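# Hook the hex nut out onto the tape strip

## Task

Free the hex nut from the gap between the spacers and leave it lying entirely on the tape strip. The hook pick on the table (orange-brown handle, hooked tip) may be used. Try to keep every standing spacer upright, since any left toppled or tilted at the end counts against you, but toppling some is still better than not getting the nut out. At the end neither gripper may be holding the nut: release it and move the arms away. The result only counts if it stays in place without the robot supporting it.

## Robot and tools

Robot: two xArm6 six-joint arms, left_arm and right_arm, each with a parallel two-finger gripper. Bases in the scene frame: left_arm at (-0.058, +0.379, 0) m, quat_wxyz (+0.999, 0, 0, -0.045); right_arm at (-0.043, -0.315, 0) m, quat_wxyz (+0.999, 0, 0, -0.053).

Scene frame: origin on the table surface midway between the bases, +x pointing out across the table, +y toward left_arm, +z up. The arm names do not refer to sides of any camera image. A gripper's fingers extend along its own +z axis and close along its own y axis. end_effector_position is the pinch point between the pads with the fingers shut, roughly 2 cm short of the fingertips; closing pushes the tips about 10 mm farther along +z. Printed positions can be slightly wrong, more so with the arm stretched far.

Pose row (used by execute_actions rows and by move target): always 16 numbers, both arms even if one stays still. First left_arm: x, y, z (metres, scene frame), qw, qx, qy, qz (orientation, w first, scene frame), opening; then the same eight for right_arm. x, y, z and the quaternion are absolute targets for the gripper, not offsets. Opening runs from -1 (closed) to +1 (fully open, 0.084 m). A row is refused outright if its target lies more than 0.6 m from the arm's last reported position along any of that gripper's axes. Each control step the controller limits the commanded pose to within 70 mm and 16 degrees of the measured pose, so far targets take several actions; position wins over orientation if both cannot be met. To hold an orientation, keep sending the same quaternion rather than copying a drifted reported one. To park an arm, resend its last reported pose and the opening it should keep.

execute_actions: argument actions, a list with zero or one entry, plus optional pictures (boolean). An empty list commands nothing and returns the state with camera images. {"rows": [...], "steps": n} runs n control steps (1/30 s each, n at most 15, default 15, and at least 9); each row drives one step and the last row repeats if rows run short. {"steps": n} without rows is a wait of up to 300 steps, counted from the previous result, with your reply time included. The result of an action arrives 9 steps before it ends; those steps execute while you compose the next reply. Images come only with an empty list or pictures: true.

move: target is one 16-number row as above (absolute poses); speed is the path's top speed in m/s, 0.002 to 0.5, default 0.25, with rotation capped at twice that in rad/s. Each gripper follows a straight line to its pose, both finishing together, over 0.5 to 10 s (cut off at 10 s). Openings are applied at the start. Paths ignore obstacles and the other arm; grippers lag, wander and may overshoot the speed, especially near full reach. Faster contact and targets deeper past contact push harder. The result adds a move: line: done, off_target, moving, held or fault, plus limits: paced means the pose was clipped, held means a check blocked steps (the arm may then lurch fast). Distances to each pose are reported; if only one arm is named, the other finished.

wait: seconds, 0 to 10; sends nothing new. zoom_image: camera (cam_head_left, cam_head_right, cam_high, cam_low, cam_left_wrist, cam_right_wrist, all 672x504) and region [x0, y0, x1, y1] in pixels from the top-left, at most 504 by 504. read_manual: optional section "licences"; no motion. finished_scene: scene number; ends and grades the current scene irreversibly.

Result lines: the state line gives, per arm, gripper position, quaternion and linear/angular velocities. grip_measured is the actual finger opening on the command scale; to hold something keep commanding below it (lower means harder, about 24 N per pad at most). "pose unreachable" means the clearance check altered or blocked that arm's command; HELD flags affected steps. A Hand target line appears only when no steps remain pending. MOTOR HOT appears at 65 °C; at 80 °C an OVER-TEMPERATURE FAULT brakes the arm until it cools. A torque fault (contact reaching a joint's load limit: waist and shoulder 46, elbow and forearm roll 27.6, wrist pitch and wrist roll 18.4 N m, held weight included) makes the arm back off, pause 10 s and drop the rest of the call.

Joint ranges (rad): waist -6.283 to 6.283, shoulder -2.059 to 2.094, elbow -3.927 to 0.192, forearm roll -6.283 to 6.283, wrist pitch -1.693 to 3.142, wrist roll -6.283 to 6.283.

Avoid: arms striking or pressing each other, fast or hard contact, dropping or slipping the pick, shoving spacers over, pushing anything off the table, and finishing with the nut still gripped. Occasional brief disturbances may tug a held item or nudge loose objects. Smooth, short, low-effort motion is preferred.

Each tool is called in YAML: its name, and indented under it one key for each argument.

## Session

execute_actions:
  actions: []

Scene clock: 0.00 s of 4417.00 s.
left_arm: end_effector_position=(+0.4871, +0.3058, +0.1362) grip_measured=+1.00 end_effector_quat_wxyz=(+0.278, -0.465, +0.836, +0.084) end_effector_velocity=(+0.000, -0.000, -0.000) end_effector_angular_velocity=(-0.001, +0.000, -0.001) | right_arm: end_effector_position=(+0.4305, -0.3631, +0.2566) grip_measured=+1.00 end_effector_quat_wxyz=(+0.726, -0.561, +0.380, -0.121) end_effector_velocity=(+0.000, -0.000, +0.000) end_effector_angular_velocity=(+0.000, +0.000, +0.000)
Joint positions: left_arm=[-0.186  0.224 -1.032  0.861  0.7    1.202  0.084] | right_arm=[-0.548  0.111 -0.689  1.706  1.582 -0.565  0.084]
Joint velocities: left_arm=[-0.     0.001  0.    -0.    -0.001 -0.    -0.   ] | right_arm=[-0.     0.001 -0.001  0.     0.     0.001 -0.   ]
Hand target (left_arm): +0.487, +0.306, +0.136; +0.278, -0.465, +0.836, +0.084
Hand target (right_arm): +0.430, -0.363, +0.257; +0.726, -0.561, +0.380, -0.121

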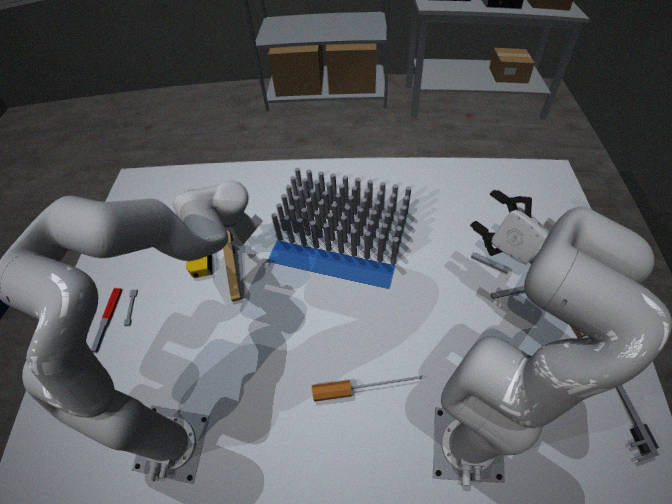

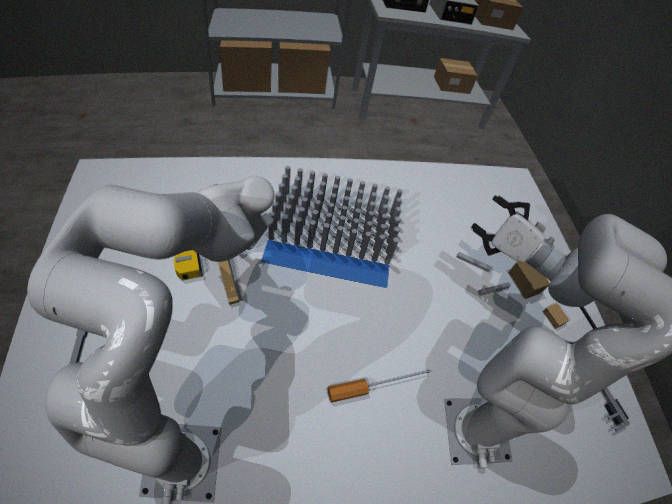

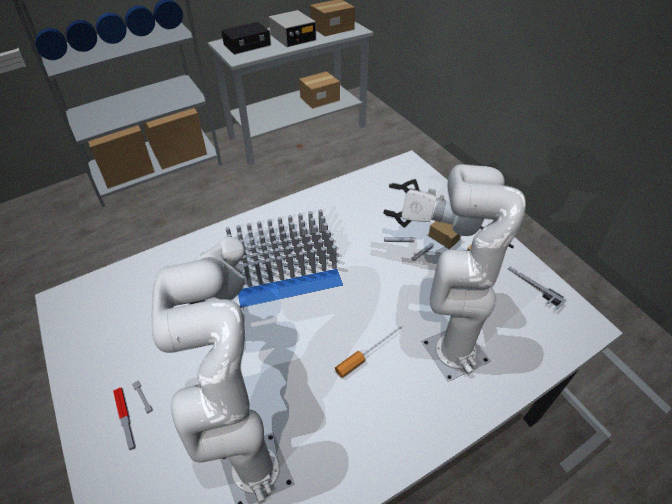

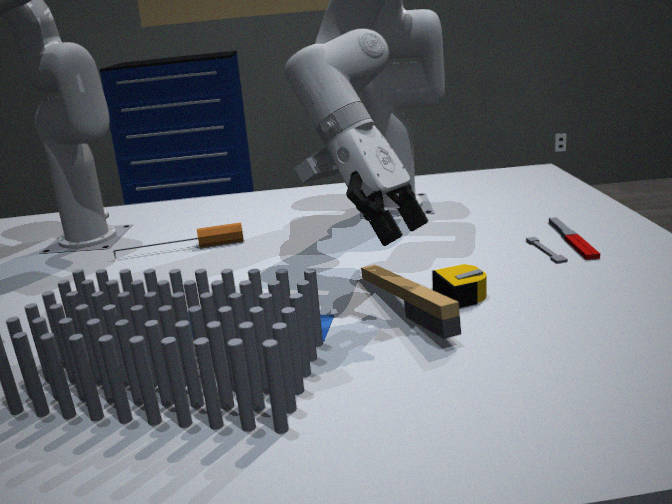

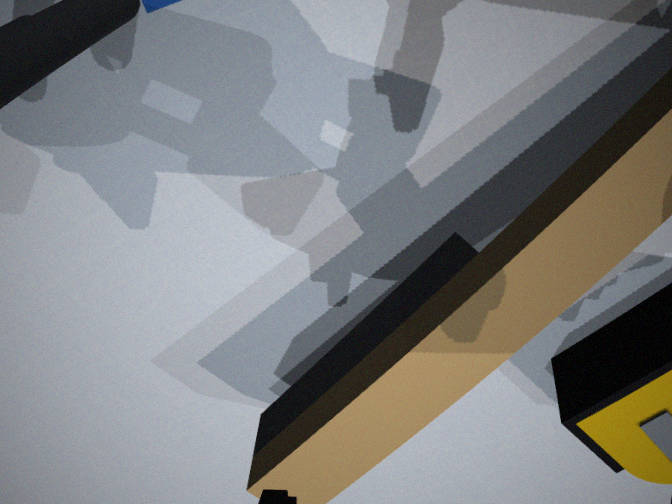

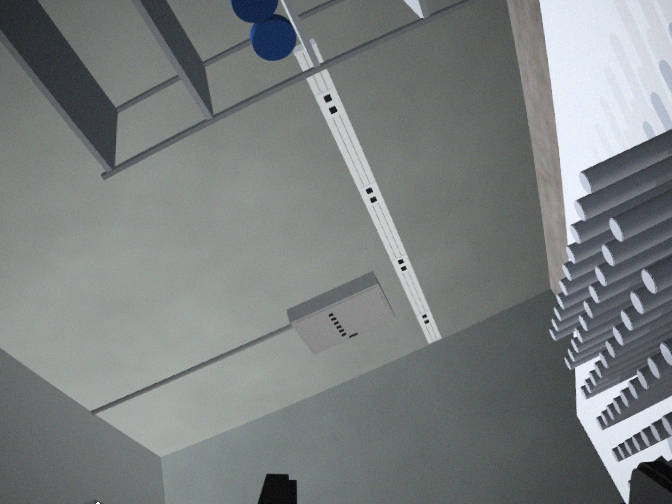

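zoom_image:
  camera: "cam_head_left"
  region: [300, 350, 440, 420]

zoom_image:
  camera: "cam_head_left"
  region: [260, 160, 420, 300]

zoom_image:
  camera: "cam_head_right"
  region: [255, 160, 415, 300]

Region (300, 350, 440, 420) of cam_head_left's 672x504 image, scaled by 3.600, with more detail than that image has.

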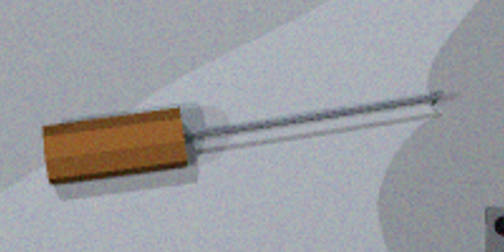

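Region (260, 160, 420, 300) of cam_head_left's 672x504 image, scaled by 3.150, with more detail than that image has; it fills the top 441 rows of this view, and the rest is white.

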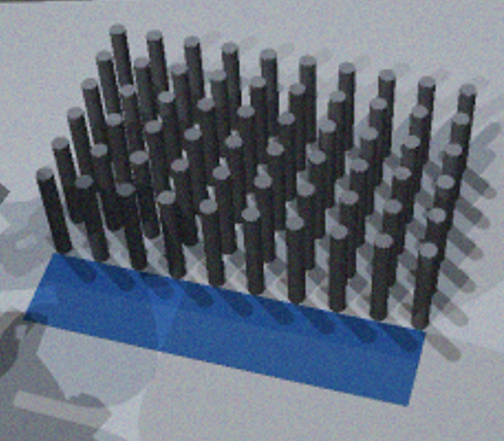

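Region (255, 160, 415, 300) of cam_head_right's 672x504 image, scaled by 3.150, with more detail than that image has; it fills the top 441 rows of this view, and the rest is white.

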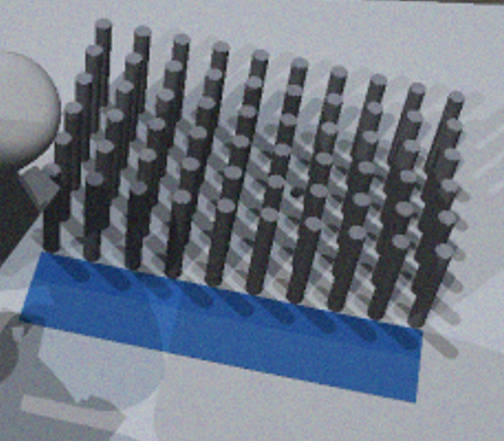

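zoom_image:
  camera: "cam_head_right"
  region: [300, 180, 410, 270]

zoom_image:
  camera: "cam_head_left"
  region: [265, 170, 365, 260]

zoom_image:
  camera: "cam_low"
  region: [0, 260, 340, 440]

Region (300, 180, 410, 270) of cam_head_right's 672x504 image, scaled by 4.582, with more detail than that image has; it fills the top 412 rows of this view, and the rest is white.

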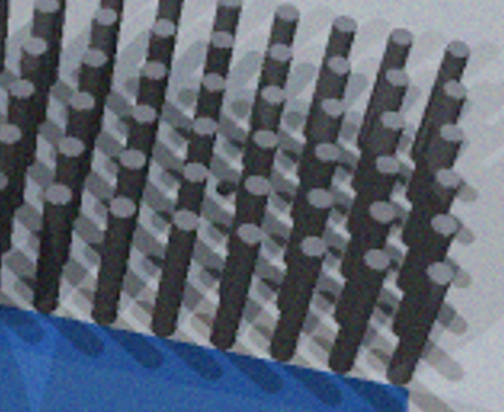

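Region (265, 170, 365, 260) of cam_head_left's 672x504 image, scaled by 5.040, with more detail than that image has; it fills the top 454 rows of this view, and the rest is white.

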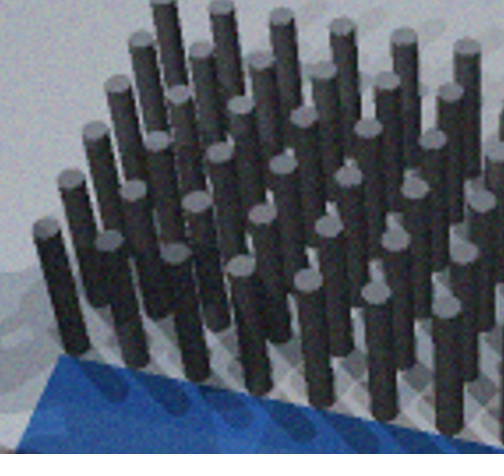

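Region (0, 260, 340, 440) of cam_low's 672x504 image, scaled by 1.482, with more detail than that image has; it fills the top 267 rows of this view, and the rest is white.

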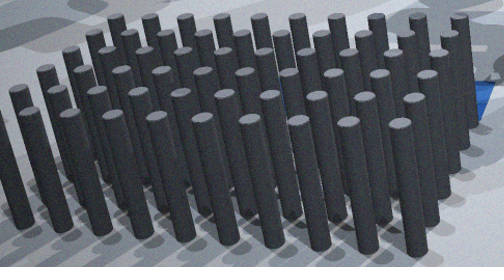

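move:
  target: [0.44,0.32,0.24,0.278,-0.465,0.836,0.084,1, 0.42,-0.33,0.30,0,0.9925,-0.122,0,-1]
  speed: 0.25

Scene clock: 9.07 s of 4417.00 s.
left_arm: end_effector_position=(+0.4400, +0.3198, +0.2400) grip_measured=+1.00 end_effector_quat_wxyz=(+0.278, -0.465, +0.836, +0.084) end_effector_velocity=(+0.000, -0.000, +0.000) end_effector_angular_velocity=(+0.000, -0.001, -0.000) | right_arm: end_effector_position=(+0.4199, -0.3302, +0.3002) grip_measured=-1.00 end_effector_quat_wxyz=(+0.000, +0.992, -0.124, +0.001) end_effector_velocity=(+0.001, +0.000, +0.002) end_effector_angular_velocity=(-0.003, -0.003, +0.001)
Joint positions: left_arm=[-0.215 -0.093 -0.942  0.701  0.878  1.405  0.084] | right_arm=[ 0.073 -0.063 -1.277 -0.     1.338  0.216  0.   ]
Joint velocities: left_arm=[-0.    -0.    -0.001  0.     0.     0.     0.   ] | right_arm=[ 0.002 -0.    -0.004 -0.003  0.001  0.001  0.   ]
Hand target (left_arm): +0.440, +0.320, +0.240; +0.278, -0.465, +0.836, +0.084
Hand target (right_arm): +0.420, -0.330, +0.300; +0.000, +0.992, -0.123, +0.001
Off the commanded pose (left_arm): 0.000 m, 0 deg.
Off the commanded pose (right_arm): 0.000 m, 0 deg.
Kept back: nothing.
After step 90, 1.97 s passed at rest.
move: done

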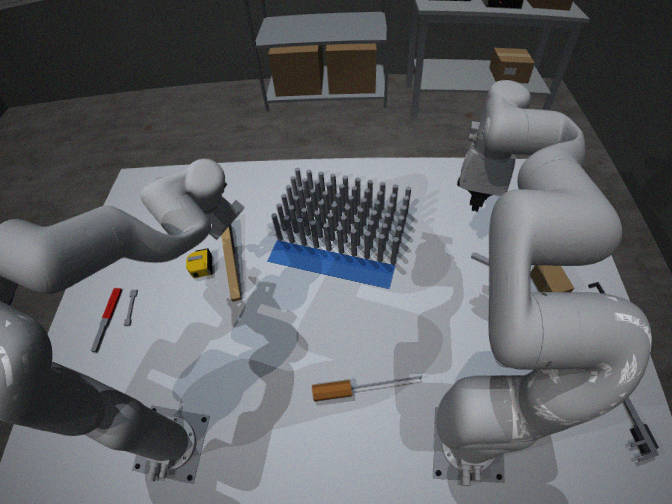

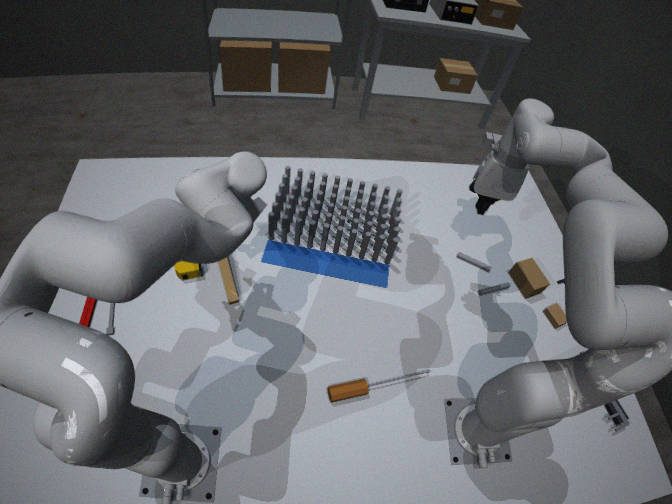

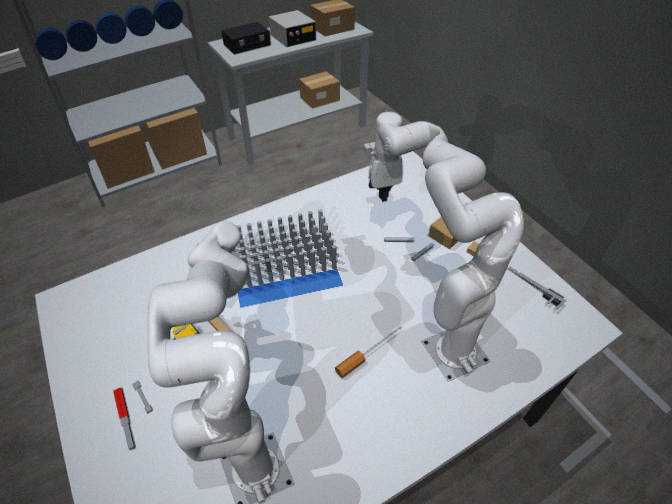

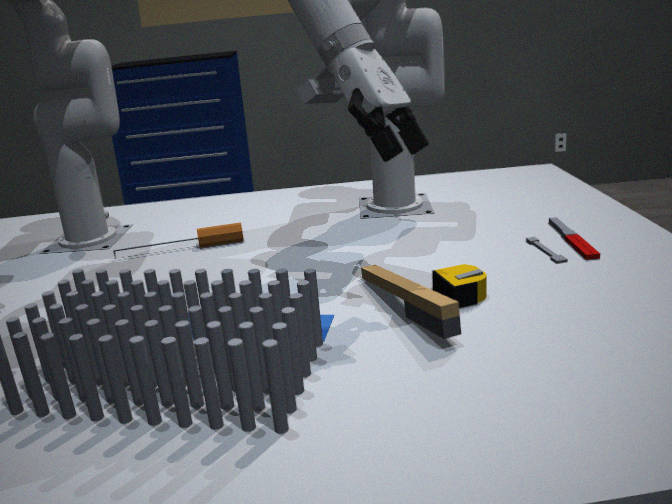

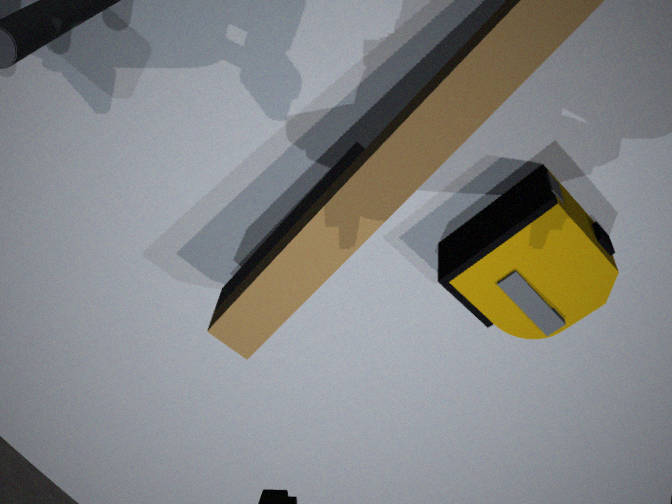

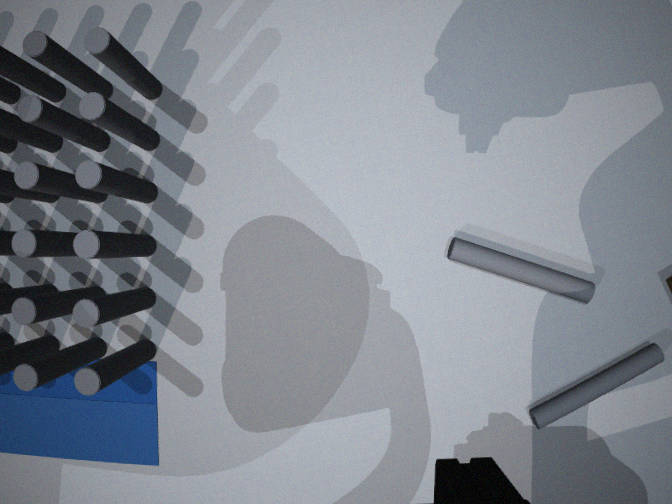

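move:
  target: [0.0915,-0.026,0.13,0,0.656,0.755,0,1, 0.487,-0.085,0.28,0,0.9925,-0.122,0,-1]
  speed: 0.25

Scene clock: 15.47 s of 4417.00 s.
left_arm: end_effector_position=(+0.0913, -0.0264, +0.1303) grip_measured=+1.00 end_effector_quat_wxyz=(-0.000, +0.656, +0.755, +0.000) end_effector_velocity=(-0.000, -0.001, -0.000) end_effector_angular_velocity=(+0.001, +0.002, -0.004) | right_arm: end_effector_position=(+0.4864, -0.0849, +0.2803) grip_measured=-1.00 end_effector_quat_wxyz=(-0.001, +0.993, -0.122, +0.000) end_effector_velocity=(+0.001, -0.000, +0.001) end_effector_angular_velocity=(+0.000, -0.001, -0.001)
Joint positions: left_arm=[-1.128 -0.016 -0.825  0.001  0.842  3.353  0.084] | right_arm=[ 0.516  0.361 -1.76   0.001  1.398  0.655  0.   ]
Joint velocities: left_arm=[-0.001  0.003 -0.003 -0.002  0.002  0.005  0.   ] | right_arm=[-0.001  0.002 -0.004 -0.     0.001  0.     0.   ]
Hand target (left_arm): +0.091, -0.027, +0.130; -0.000, +0.656, +0.755, +0.000
Hand target (right_arm): +0.486, -0.085, +0.280; -0.000, +0.993, -0.122, -0.000
Off the commanded pose (left_arm): 0.001 m, 0 deg.
Off the commanded pose (right_arm): 0.001 m, 0 deg.
Kept back: nothing.
move: done

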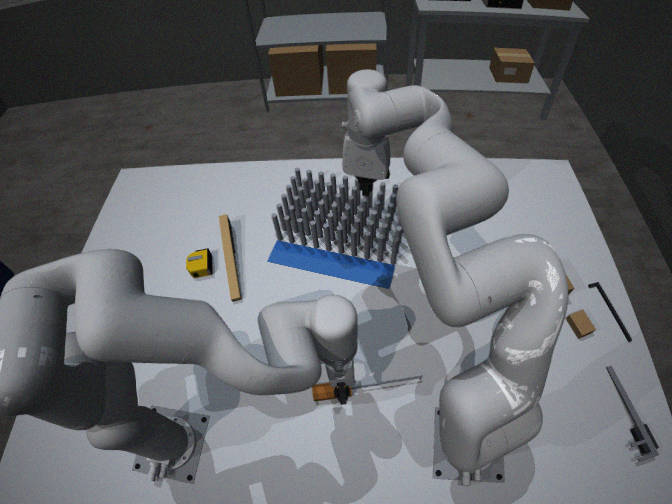

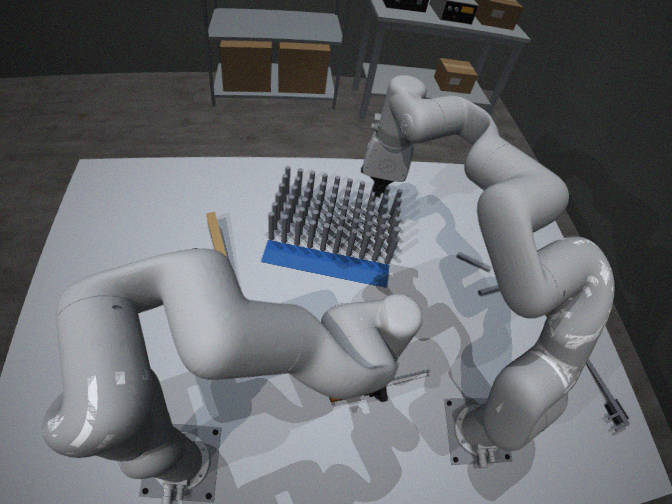

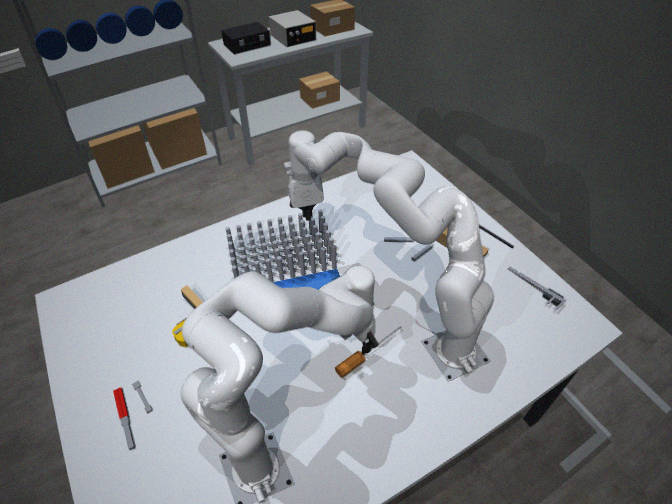

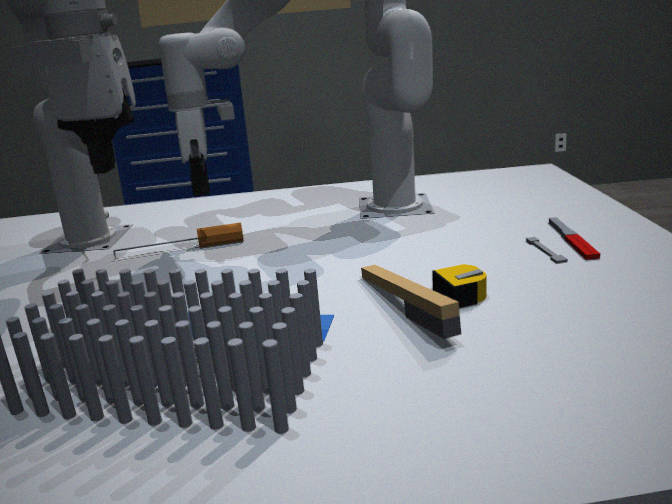

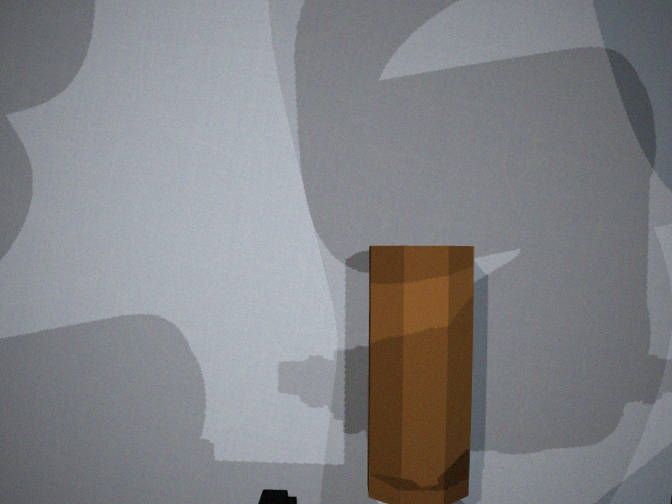

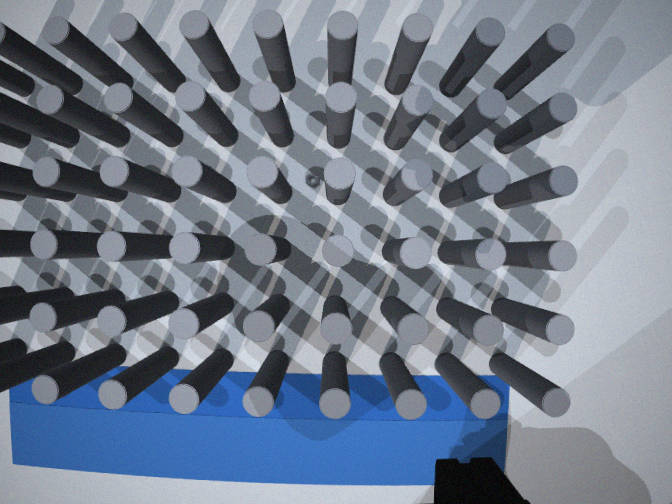

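move:
  target: [0.0915,-0.0265,0.029,0,0.656,0.755,0,0.5, 0.487,-0.085,0.28,0,0.9925,-0.122,0,-1]
  speed: 0.12

zoom_image:
  camera: "cam_right_wrist"
  region: [250, 120, 400, 240]

zoom_image:
  camera: "cam_low"
  region: [90, 160, 290, 280]

Scene clock: 17.27 s of 4417.00 s.
left_arm: end_effector_position=(+0.0918, -0.0266, +0.0292) grip_measured=+0.49 end_effector_quat_wxyz=(+0.001, +0.656, +0.755, +0.000) end_effector_velocity=(-0.001, +0.003, -0.003) end_effector_angular_velocity=(+0.007, +0.003, +0.000) | right_arm: end_effector_position=(+0.4870, -0.0850, +0.2800) grip_measured=-1.00 end_effector_quat_wxyz=(-0.000, +0.993, -0.122, +0.000) end_effector_velocity=(-0.000, +0.000, -0.001) end_effector_angular_velocity=(-0.001, +0.002, +0.001)
Joint positions: left_arm=[-1.127  0.213 -0.756  0.001  0.542  3.354  0.065] | right_arm=[ 0.515  0.364 -1.763  0.     1.399  0.654  0.   ]
Joint velocities: left_arm=[ 0.     0.003  0.004 -0.     0.     0.    -0.   ] | right_arm=[ 0.001  0.002  0.    -0.    -0.     0.     0.   ]
Hand target (left_arm): +0.092, -0.026, +0.029; +0.000, +0.656, +0.755, +0.000
Hand target (right_arm): +0.487, -0.085, +0.280; +0.000, +0.993, -0.122, +0.000
Off the commanded pose (left_arm): 0.000 m, 0 deg.
Off the commanded pose (right_arm): 0.000 m, 0 deg.
Kept back: nothing.
move: done

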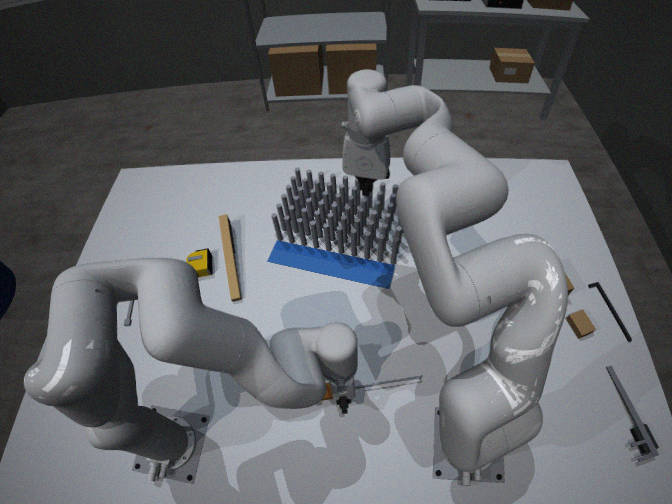

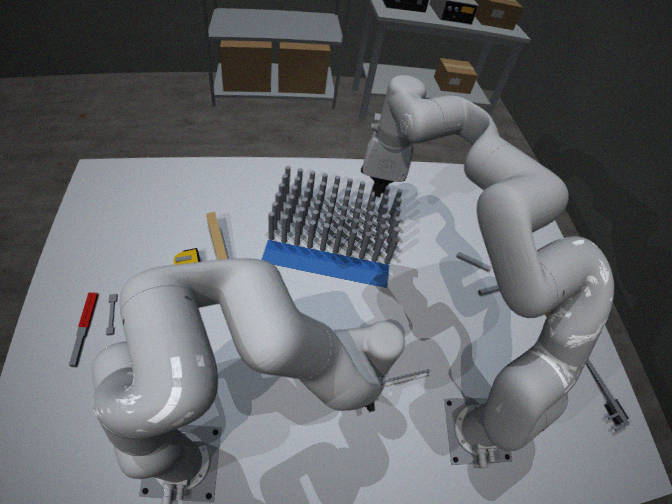

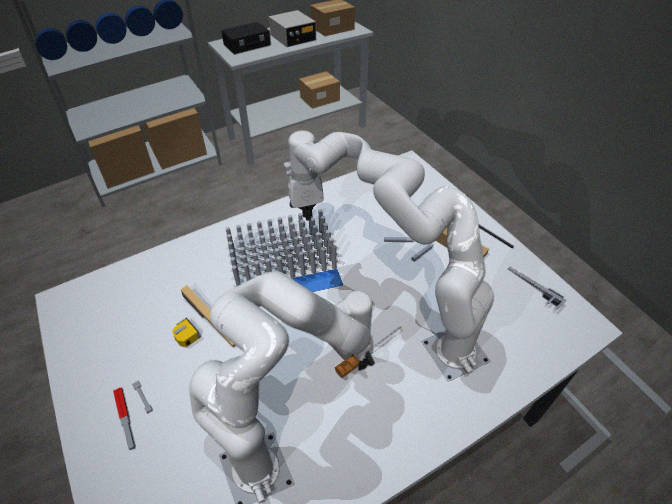

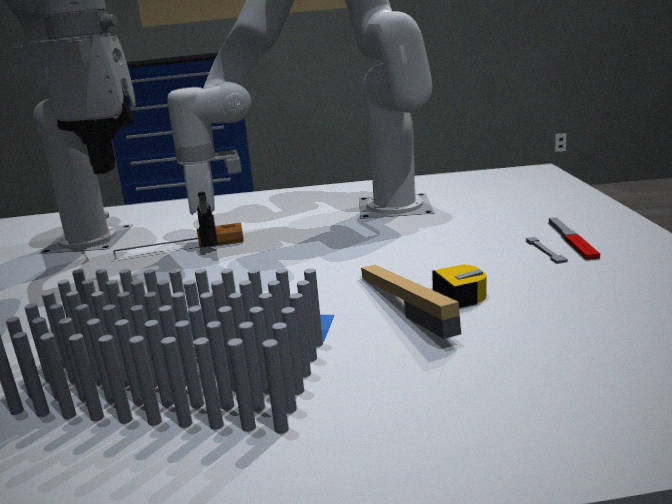

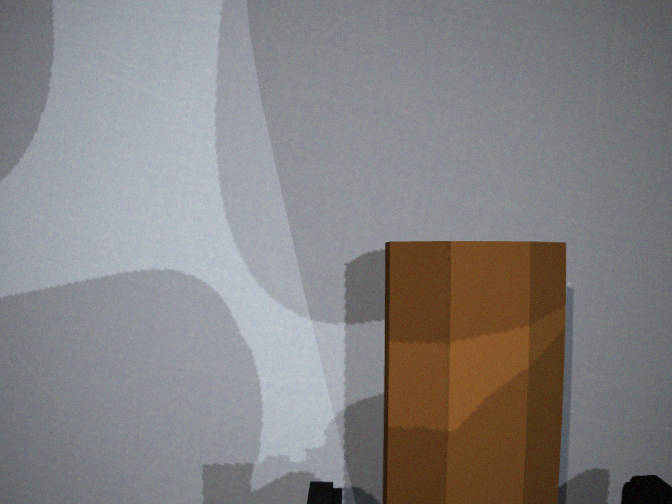

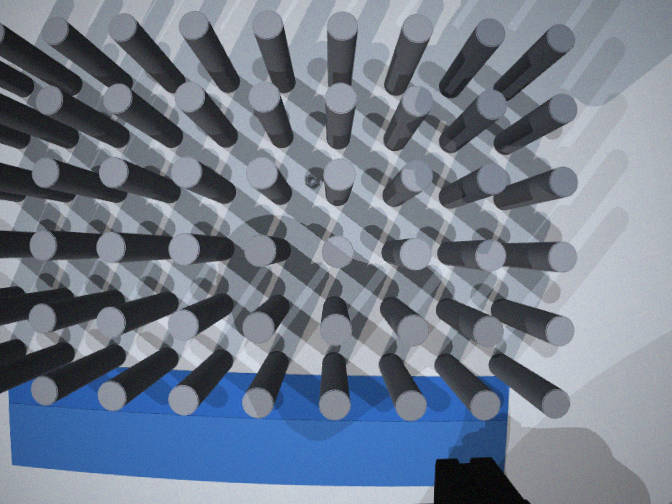

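Region (250, 120, 400, 240) of cam_right_wrist's 672x504 image, scaled by 3.360, with more detail than that image has; it fills the top 403 rows of this view, and the rest is white.

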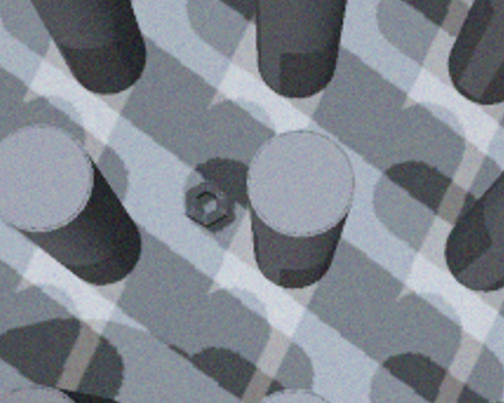

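Region (90, 160, 290, 280) of cam_low's 672x504 image, scaled by 2.520, with more detail than that image has; it fills the top 302 rows of this view, and the rest is white.

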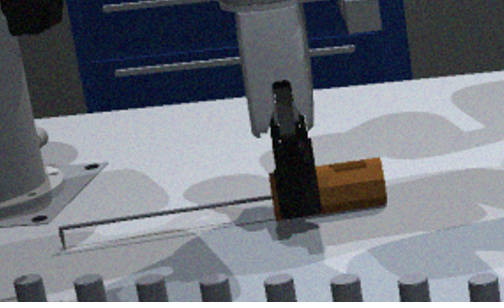

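move:
  target: [0.0915,-0.0265,0.029,0,0.656,0.755,0,-0.5, 0.487,-0.085,0.28,0,0.9925,-0.122,0,-1]
  speed: 0.05

move:
  target: [0.0915,-0.0265,0.09,0,0.656,0.755,0,-0.5, 0.487,-0.085,0.28,0,0.9925,-0.122,0,-1]
  speed: 0.1

Scene clock: 18.40 s of 4417.00 s.
left_arm: end_effector_position=(+0.0915, -0.0264, +0.0289) grip_measured=-0.19 end_effector_quat_wxyz=(-0.000, +0.656, +0.755, +0.000) end_effector_velocity=(+0.000, -0.000, +0.000) end_effector_angular_velocity=(-0.002, -0.001, -0.000) | right_arm: end_effector_position=(+0.4870, -0.0850, +0.2800) grip_measured=-1.00 end_effector_quat_wxyz=(-0.000, +0.993, -0.122, +0.000) end_effector_velocity=(-0.000, +0.001, +0.001) end_effector_angular_velocity=(+0.002, -0.001, +0.001)
Joint positions: left_arm=[-1.127  0.213 -0.756  0.     0.543  3.355  0.036] | right_arm=[ 0.515  0.364 -1.763  0.     1.399  0.654  0.   ]
Joint velocities: left_arm=[-0.    -0.001 -0.    -0.    -0.001  0.    -0.   ] | right_arm=[ 0.002 -0.001  0.     0.001 -0.001  0.     0.   ]
Hand target (left_arm): +0.091, -0.027, +0.029; +0.000, +0.656, +0.755, -0.000
Hand target (right_arm): +0.487, -0.085, +0.280; +0.000, +0.993, -0.122, +0.000
Off the commanded pose (left_arm): 0.000 m, 0 deg.
Off the commanded pose (right_arm): 0.000 m, 0 deg.
Kept back: nothing.
move: done

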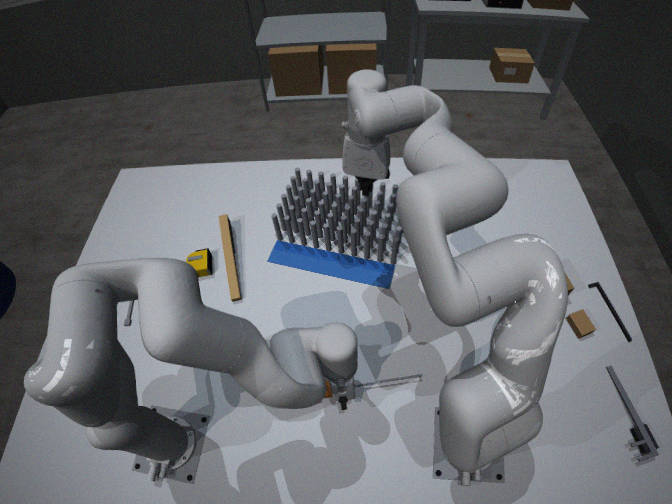

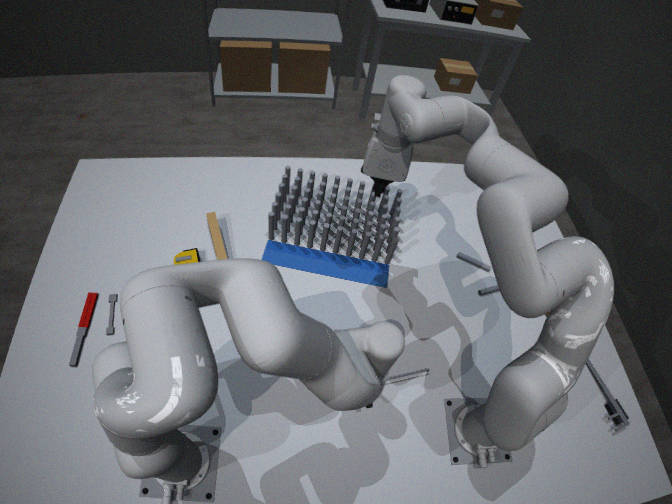

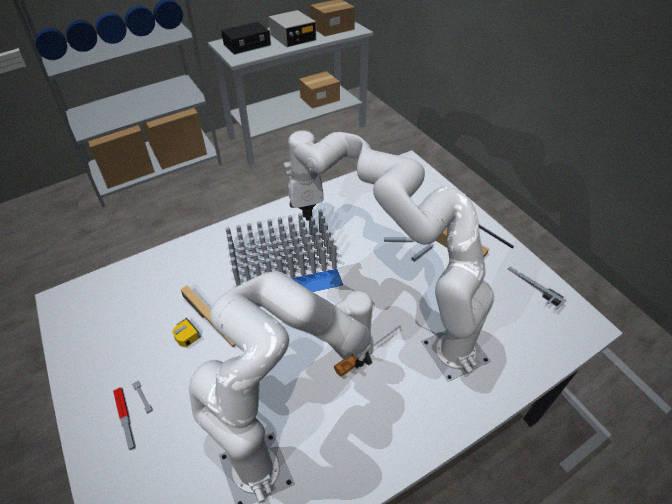

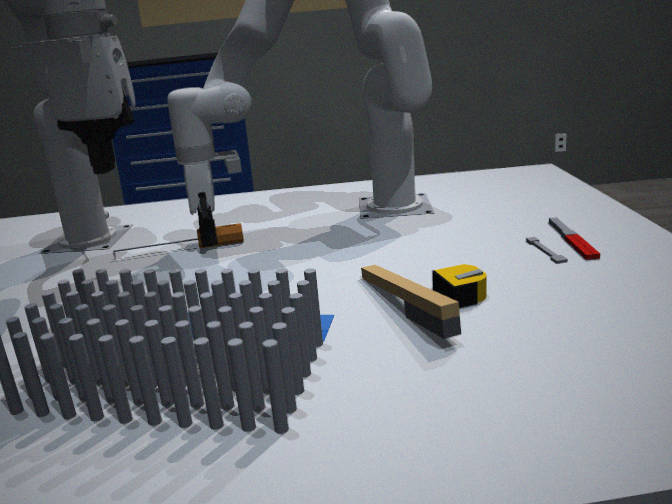

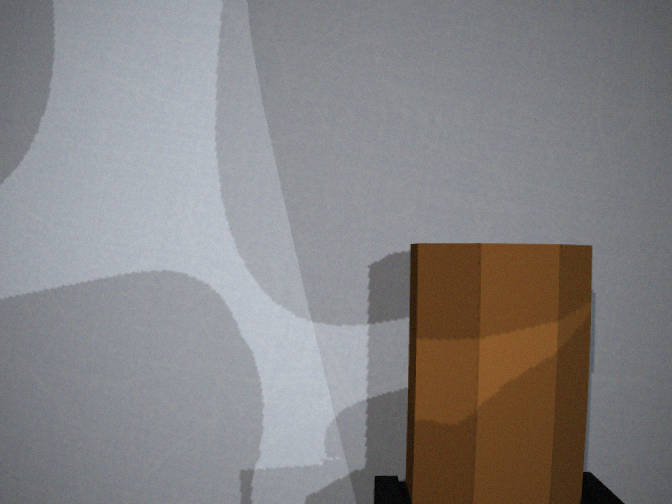

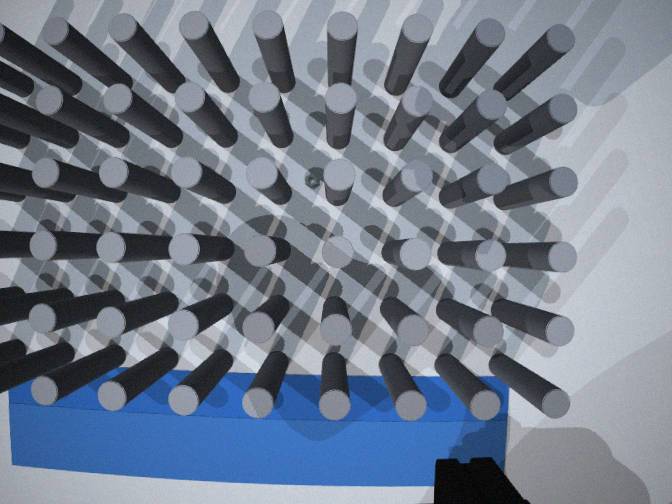

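Scene clock: 19.37 s of 4417.00 s.
left_arm: end_effector_position=(+0.0913, -0.0262, +0.0896) grip_measured=-0.19 end_effector_quat_wxyz=(-0.001, +0.656, +0.755, +0.000) end_effector_velocity=(+0.001, -0.001, +0.002) end_effector_angular_velocity=(-0.004, -0.001, +0.001) | right_arm: end_effector_position=(+0.4870, -0.0850, +0.2800) grip_measured=-1.00 end_effector_quat_wxyz=(+0.000, +0.993, -0.122, -0.000) end_effector_velocity=(-0.000, +0.001, +0.000) end_effector_angular_velocity=(+0.001, +0.000, +0.001)
Joint positions: left_arm=[-1.127  0.064 -0.784 -0.001  0.721  3.356  0.036] | right_arm=[ 0.515  0.364 -1.763  0.     1.399  0.654  0.   ]
Joint velocities: left_arm=[ 0.001 -0.002 -0.003 -0.     0.001  0.     0.   ] | right_arm=[ 0.001 -0.     0.     0.001  0.    -0.     0.   ]
Hand target (left_arm): +0.091, -0.027, +0.090; -0.000, +0.656, +0.755, -0.000
Hand target (right_arm): +0.487, -0.085, +0.280; +0.000, +0.993, -0.122, -0.000
Off the commanded pose (left_arm): 0.001 m, 0 deg.
Off the commanded pose (right_arm): 0.000 m, 0 deg.
Kept back: nothing.
move: done

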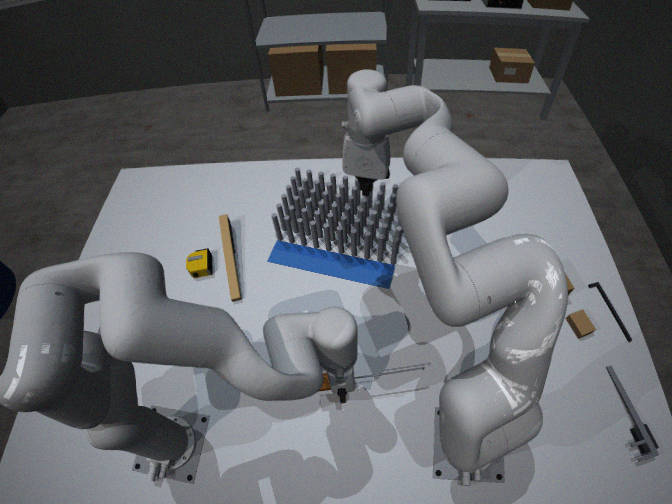

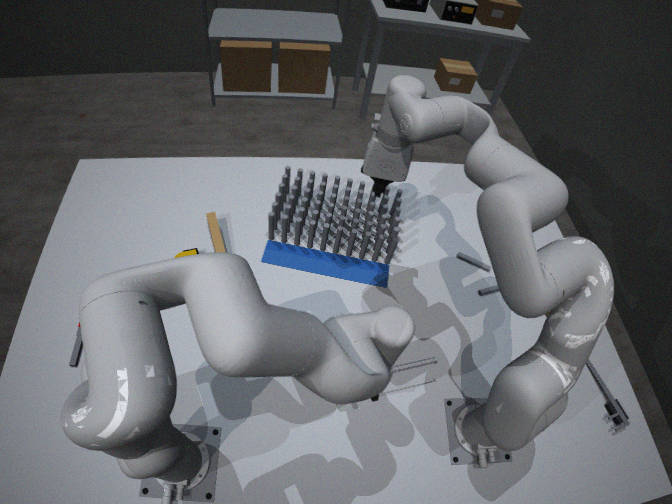

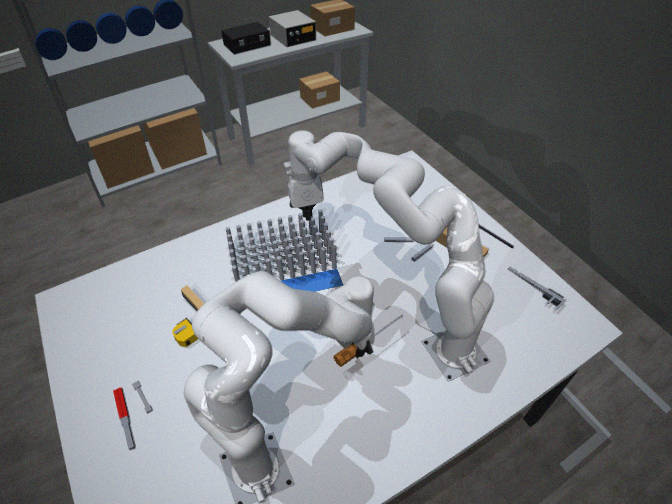

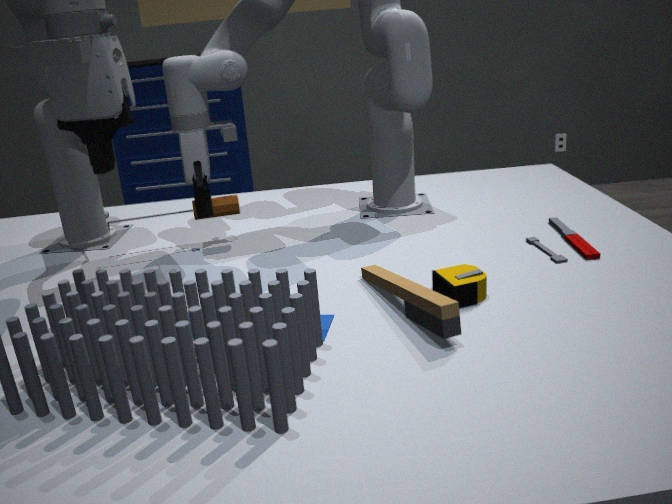

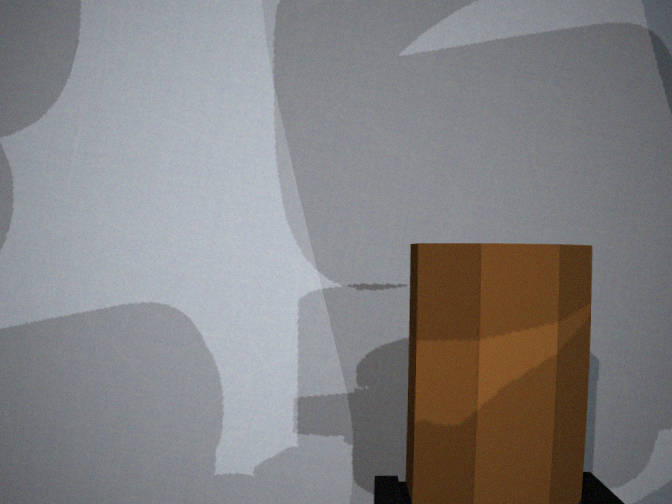

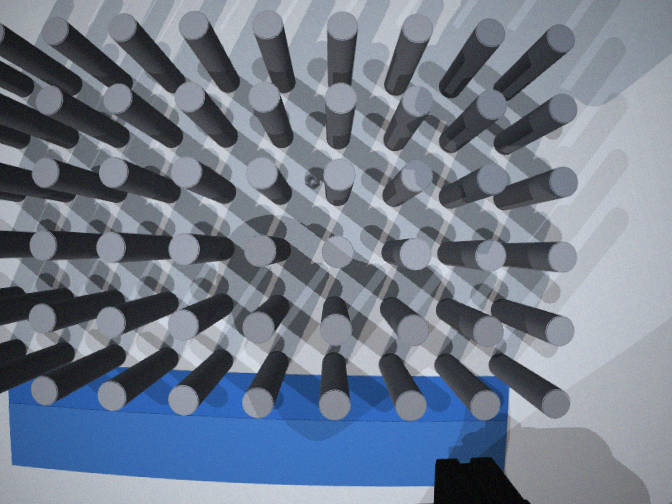

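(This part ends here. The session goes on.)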